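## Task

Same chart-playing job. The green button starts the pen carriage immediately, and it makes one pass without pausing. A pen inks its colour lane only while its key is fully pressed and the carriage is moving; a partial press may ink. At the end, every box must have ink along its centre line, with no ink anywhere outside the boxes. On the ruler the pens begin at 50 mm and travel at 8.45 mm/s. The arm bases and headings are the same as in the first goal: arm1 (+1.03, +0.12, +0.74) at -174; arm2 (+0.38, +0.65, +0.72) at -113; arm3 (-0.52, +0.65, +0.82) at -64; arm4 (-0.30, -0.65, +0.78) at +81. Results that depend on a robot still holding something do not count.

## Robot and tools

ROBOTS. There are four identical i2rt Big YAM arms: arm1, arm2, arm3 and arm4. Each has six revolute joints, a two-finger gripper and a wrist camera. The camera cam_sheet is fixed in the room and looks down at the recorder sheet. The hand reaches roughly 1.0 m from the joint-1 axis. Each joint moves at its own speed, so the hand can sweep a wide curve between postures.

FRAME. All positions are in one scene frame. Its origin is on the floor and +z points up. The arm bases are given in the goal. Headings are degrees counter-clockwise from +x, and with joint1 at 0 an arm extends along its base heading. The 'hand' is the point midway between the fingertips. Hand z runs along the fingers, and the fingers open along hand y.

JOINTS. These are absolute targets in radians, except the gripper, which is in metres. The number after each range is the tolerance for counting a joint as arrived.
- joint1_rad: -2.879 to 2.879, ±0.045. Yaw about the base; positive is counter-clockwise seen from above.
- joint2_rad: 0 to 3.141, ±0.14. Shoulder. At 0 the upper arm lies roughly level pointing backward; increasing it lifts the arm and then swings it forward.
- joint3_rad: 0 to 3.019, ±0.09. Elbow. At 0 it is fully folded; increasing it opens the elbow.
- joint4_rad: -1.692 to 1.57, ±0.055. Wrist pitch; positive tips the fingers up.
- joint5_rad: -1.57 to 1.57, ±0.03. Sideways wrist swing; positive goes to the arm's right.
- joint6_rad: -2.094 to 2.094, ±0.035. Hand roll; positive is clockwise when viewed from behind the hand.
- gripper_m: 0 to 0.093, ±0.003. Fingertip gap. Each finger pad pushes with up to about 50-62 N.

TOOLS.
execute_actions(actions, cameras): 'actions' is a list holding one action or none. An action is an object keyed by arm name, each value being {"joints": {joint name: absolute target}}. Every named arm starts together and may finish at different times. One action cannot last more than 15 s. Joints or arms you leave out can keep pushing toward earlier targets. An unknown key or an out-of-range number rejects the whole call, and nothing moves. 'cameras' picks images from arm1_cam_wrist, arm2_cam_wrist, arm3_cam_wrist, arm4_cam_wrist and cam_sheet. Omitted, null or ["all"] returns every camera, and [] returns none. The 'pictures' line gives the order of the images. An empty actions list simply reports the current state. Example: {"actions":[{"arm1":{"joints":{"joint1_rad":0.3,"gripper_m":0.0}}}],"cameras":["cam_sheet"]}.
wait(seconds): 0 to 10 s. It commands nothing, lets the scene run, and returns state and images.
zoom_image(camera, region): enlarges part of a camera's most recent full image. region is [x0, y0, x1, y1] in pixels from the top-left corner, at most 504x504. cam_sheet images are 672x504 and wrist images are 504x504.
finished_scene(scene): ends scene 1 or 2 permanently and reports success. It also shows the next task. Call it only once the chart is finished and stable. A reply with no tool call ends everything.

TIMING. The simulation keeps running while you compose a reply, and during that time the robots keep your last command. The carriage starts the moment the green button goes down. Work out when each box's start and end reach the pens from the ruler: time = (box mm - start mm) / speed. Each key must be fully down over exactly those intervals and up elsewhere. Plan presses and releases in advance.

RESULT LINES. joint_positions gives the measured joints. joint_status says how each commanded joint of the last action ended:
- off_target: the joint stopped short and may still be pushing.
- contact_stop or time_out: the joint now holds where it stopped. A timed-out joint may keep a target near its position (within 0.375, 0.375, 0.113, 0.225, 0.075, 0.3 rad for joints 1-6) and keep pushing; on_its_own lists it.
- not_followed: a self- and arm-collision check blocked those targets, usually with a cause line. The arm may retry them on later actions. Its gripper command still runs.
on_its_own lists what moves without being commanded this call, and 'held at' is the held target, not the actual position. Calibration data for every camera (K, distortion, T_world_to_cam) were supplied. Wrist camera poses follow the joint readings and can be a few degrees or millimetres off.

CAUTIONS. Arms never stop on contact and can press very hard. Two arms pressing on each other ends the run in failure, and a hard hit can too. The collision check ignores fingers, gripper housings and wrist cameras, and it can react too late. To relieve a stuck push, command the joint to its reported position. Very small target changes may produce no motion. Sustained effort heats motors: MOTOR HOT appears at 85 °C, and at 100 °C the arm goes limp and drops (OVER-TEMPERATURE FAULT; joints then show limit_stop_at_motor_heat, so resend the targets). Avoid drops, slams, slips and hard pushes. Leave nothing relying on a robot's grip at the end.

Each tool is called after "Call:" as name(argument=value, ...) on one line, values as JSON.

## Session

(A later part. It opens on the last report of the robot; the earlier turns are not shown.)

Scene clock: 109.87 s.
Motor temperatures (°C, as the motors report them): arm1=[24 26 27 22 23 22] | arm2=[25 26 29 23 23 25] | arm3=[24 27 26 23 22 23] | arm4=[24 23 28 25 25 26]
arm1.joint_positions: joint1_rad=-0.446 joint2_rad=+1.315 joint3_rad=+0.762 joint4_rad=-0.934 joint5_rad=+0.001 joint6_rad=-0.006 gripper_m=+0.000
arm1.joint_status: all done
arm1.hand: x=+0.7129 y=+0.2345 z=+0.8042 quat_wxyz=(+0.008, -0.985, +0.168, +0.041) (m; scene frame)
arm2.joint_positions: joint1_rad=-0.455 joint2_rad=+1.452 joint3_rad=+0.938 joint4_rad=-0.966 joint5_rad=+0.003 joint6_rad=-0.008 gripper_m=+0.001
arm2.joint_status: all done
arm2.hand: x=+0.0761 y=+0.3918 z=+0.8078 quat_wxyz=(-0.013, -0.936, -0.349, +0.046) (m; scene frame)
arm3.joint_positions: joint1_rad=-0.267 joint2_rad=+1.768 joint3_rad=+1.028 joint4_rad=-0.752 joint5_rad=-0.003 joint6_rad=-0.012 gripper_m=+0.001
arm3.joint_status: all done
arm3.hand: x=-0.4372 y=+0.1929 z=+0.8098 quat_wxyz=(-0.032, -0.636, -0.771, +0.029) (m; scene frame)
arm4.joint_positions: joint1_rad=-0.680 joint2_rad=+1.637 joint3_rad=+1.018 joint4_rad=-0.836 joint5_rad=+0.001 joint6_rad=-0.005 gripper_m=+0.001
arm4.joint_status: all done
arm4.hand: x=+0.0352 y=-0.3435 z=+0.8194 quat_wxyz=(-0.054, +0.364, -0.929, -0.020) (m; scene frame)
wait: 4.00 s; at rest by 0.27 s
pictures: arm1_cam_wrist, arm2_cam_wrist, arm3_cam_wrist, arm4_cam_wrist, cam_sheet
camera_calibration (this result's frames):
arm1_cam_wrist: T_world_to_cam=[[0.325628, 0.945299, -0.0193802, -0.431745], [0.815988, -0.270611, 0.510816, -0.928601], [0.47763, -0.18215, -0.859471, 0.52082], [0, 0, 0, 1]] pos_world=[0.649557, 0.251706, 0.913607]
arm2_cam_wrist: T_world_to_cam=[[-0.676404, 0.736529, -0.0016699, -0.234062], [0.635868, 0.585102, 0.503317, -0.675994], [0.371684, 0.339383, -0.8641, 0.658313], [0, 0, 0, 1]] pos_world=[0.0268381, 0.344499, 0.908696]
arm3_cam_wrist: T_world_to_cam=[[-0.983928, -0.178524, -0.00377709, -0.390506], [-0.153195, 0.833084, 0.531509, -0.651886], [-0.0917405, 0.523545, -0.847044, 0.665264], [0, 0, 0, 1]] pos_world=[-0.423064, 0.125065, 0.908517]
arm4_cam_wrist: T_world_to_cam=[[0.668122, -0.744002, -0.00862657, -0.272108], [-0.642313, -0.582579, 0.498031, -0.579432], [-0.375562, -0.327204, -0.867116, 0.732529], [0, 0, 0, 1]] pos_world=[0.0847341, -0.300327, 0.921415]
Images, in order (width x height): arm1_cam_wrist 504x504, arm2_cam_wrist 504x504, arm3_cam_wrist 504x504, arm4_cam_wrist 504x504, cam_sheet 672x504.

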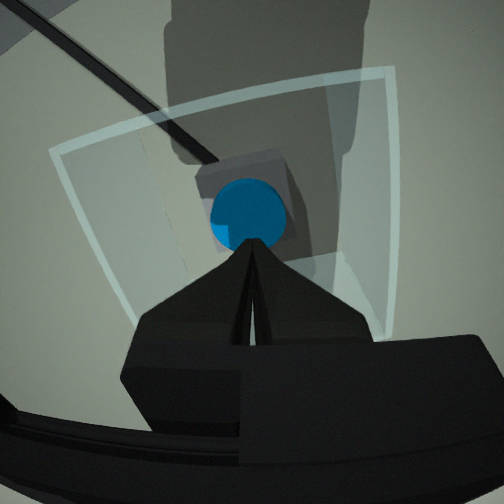

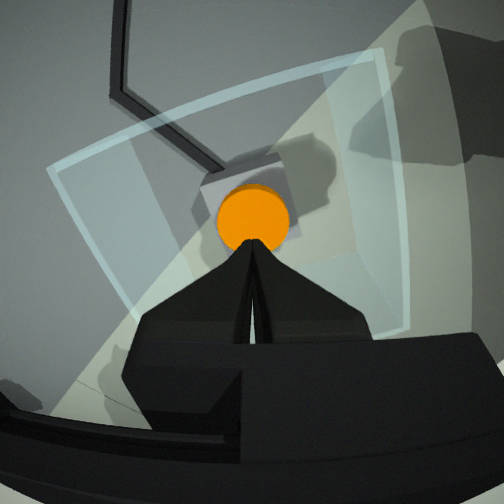

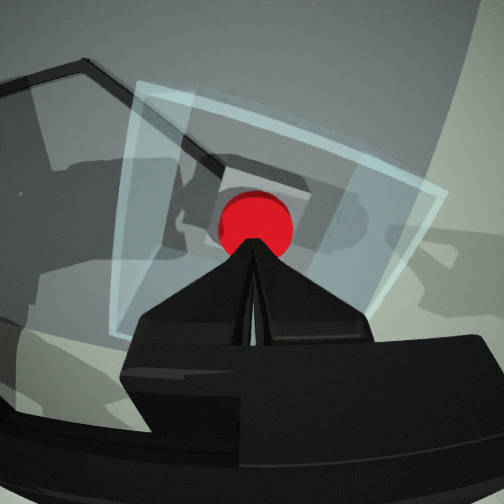

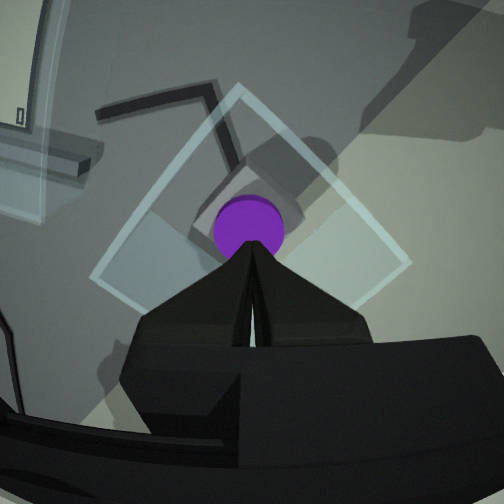

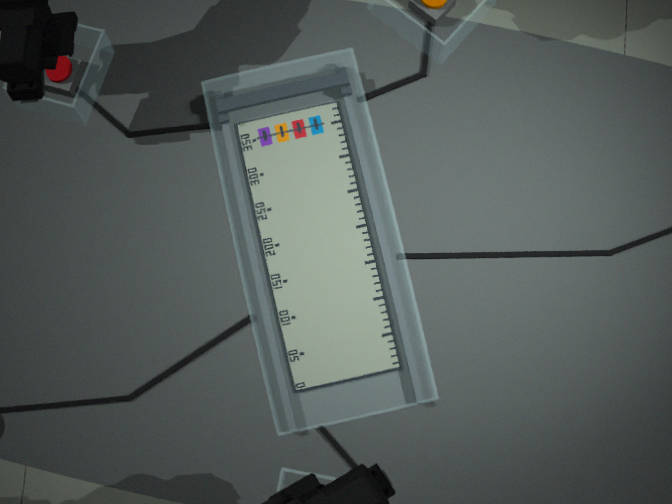

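Call:
finished_scene(scene=2)

The scene is finished: the task was done.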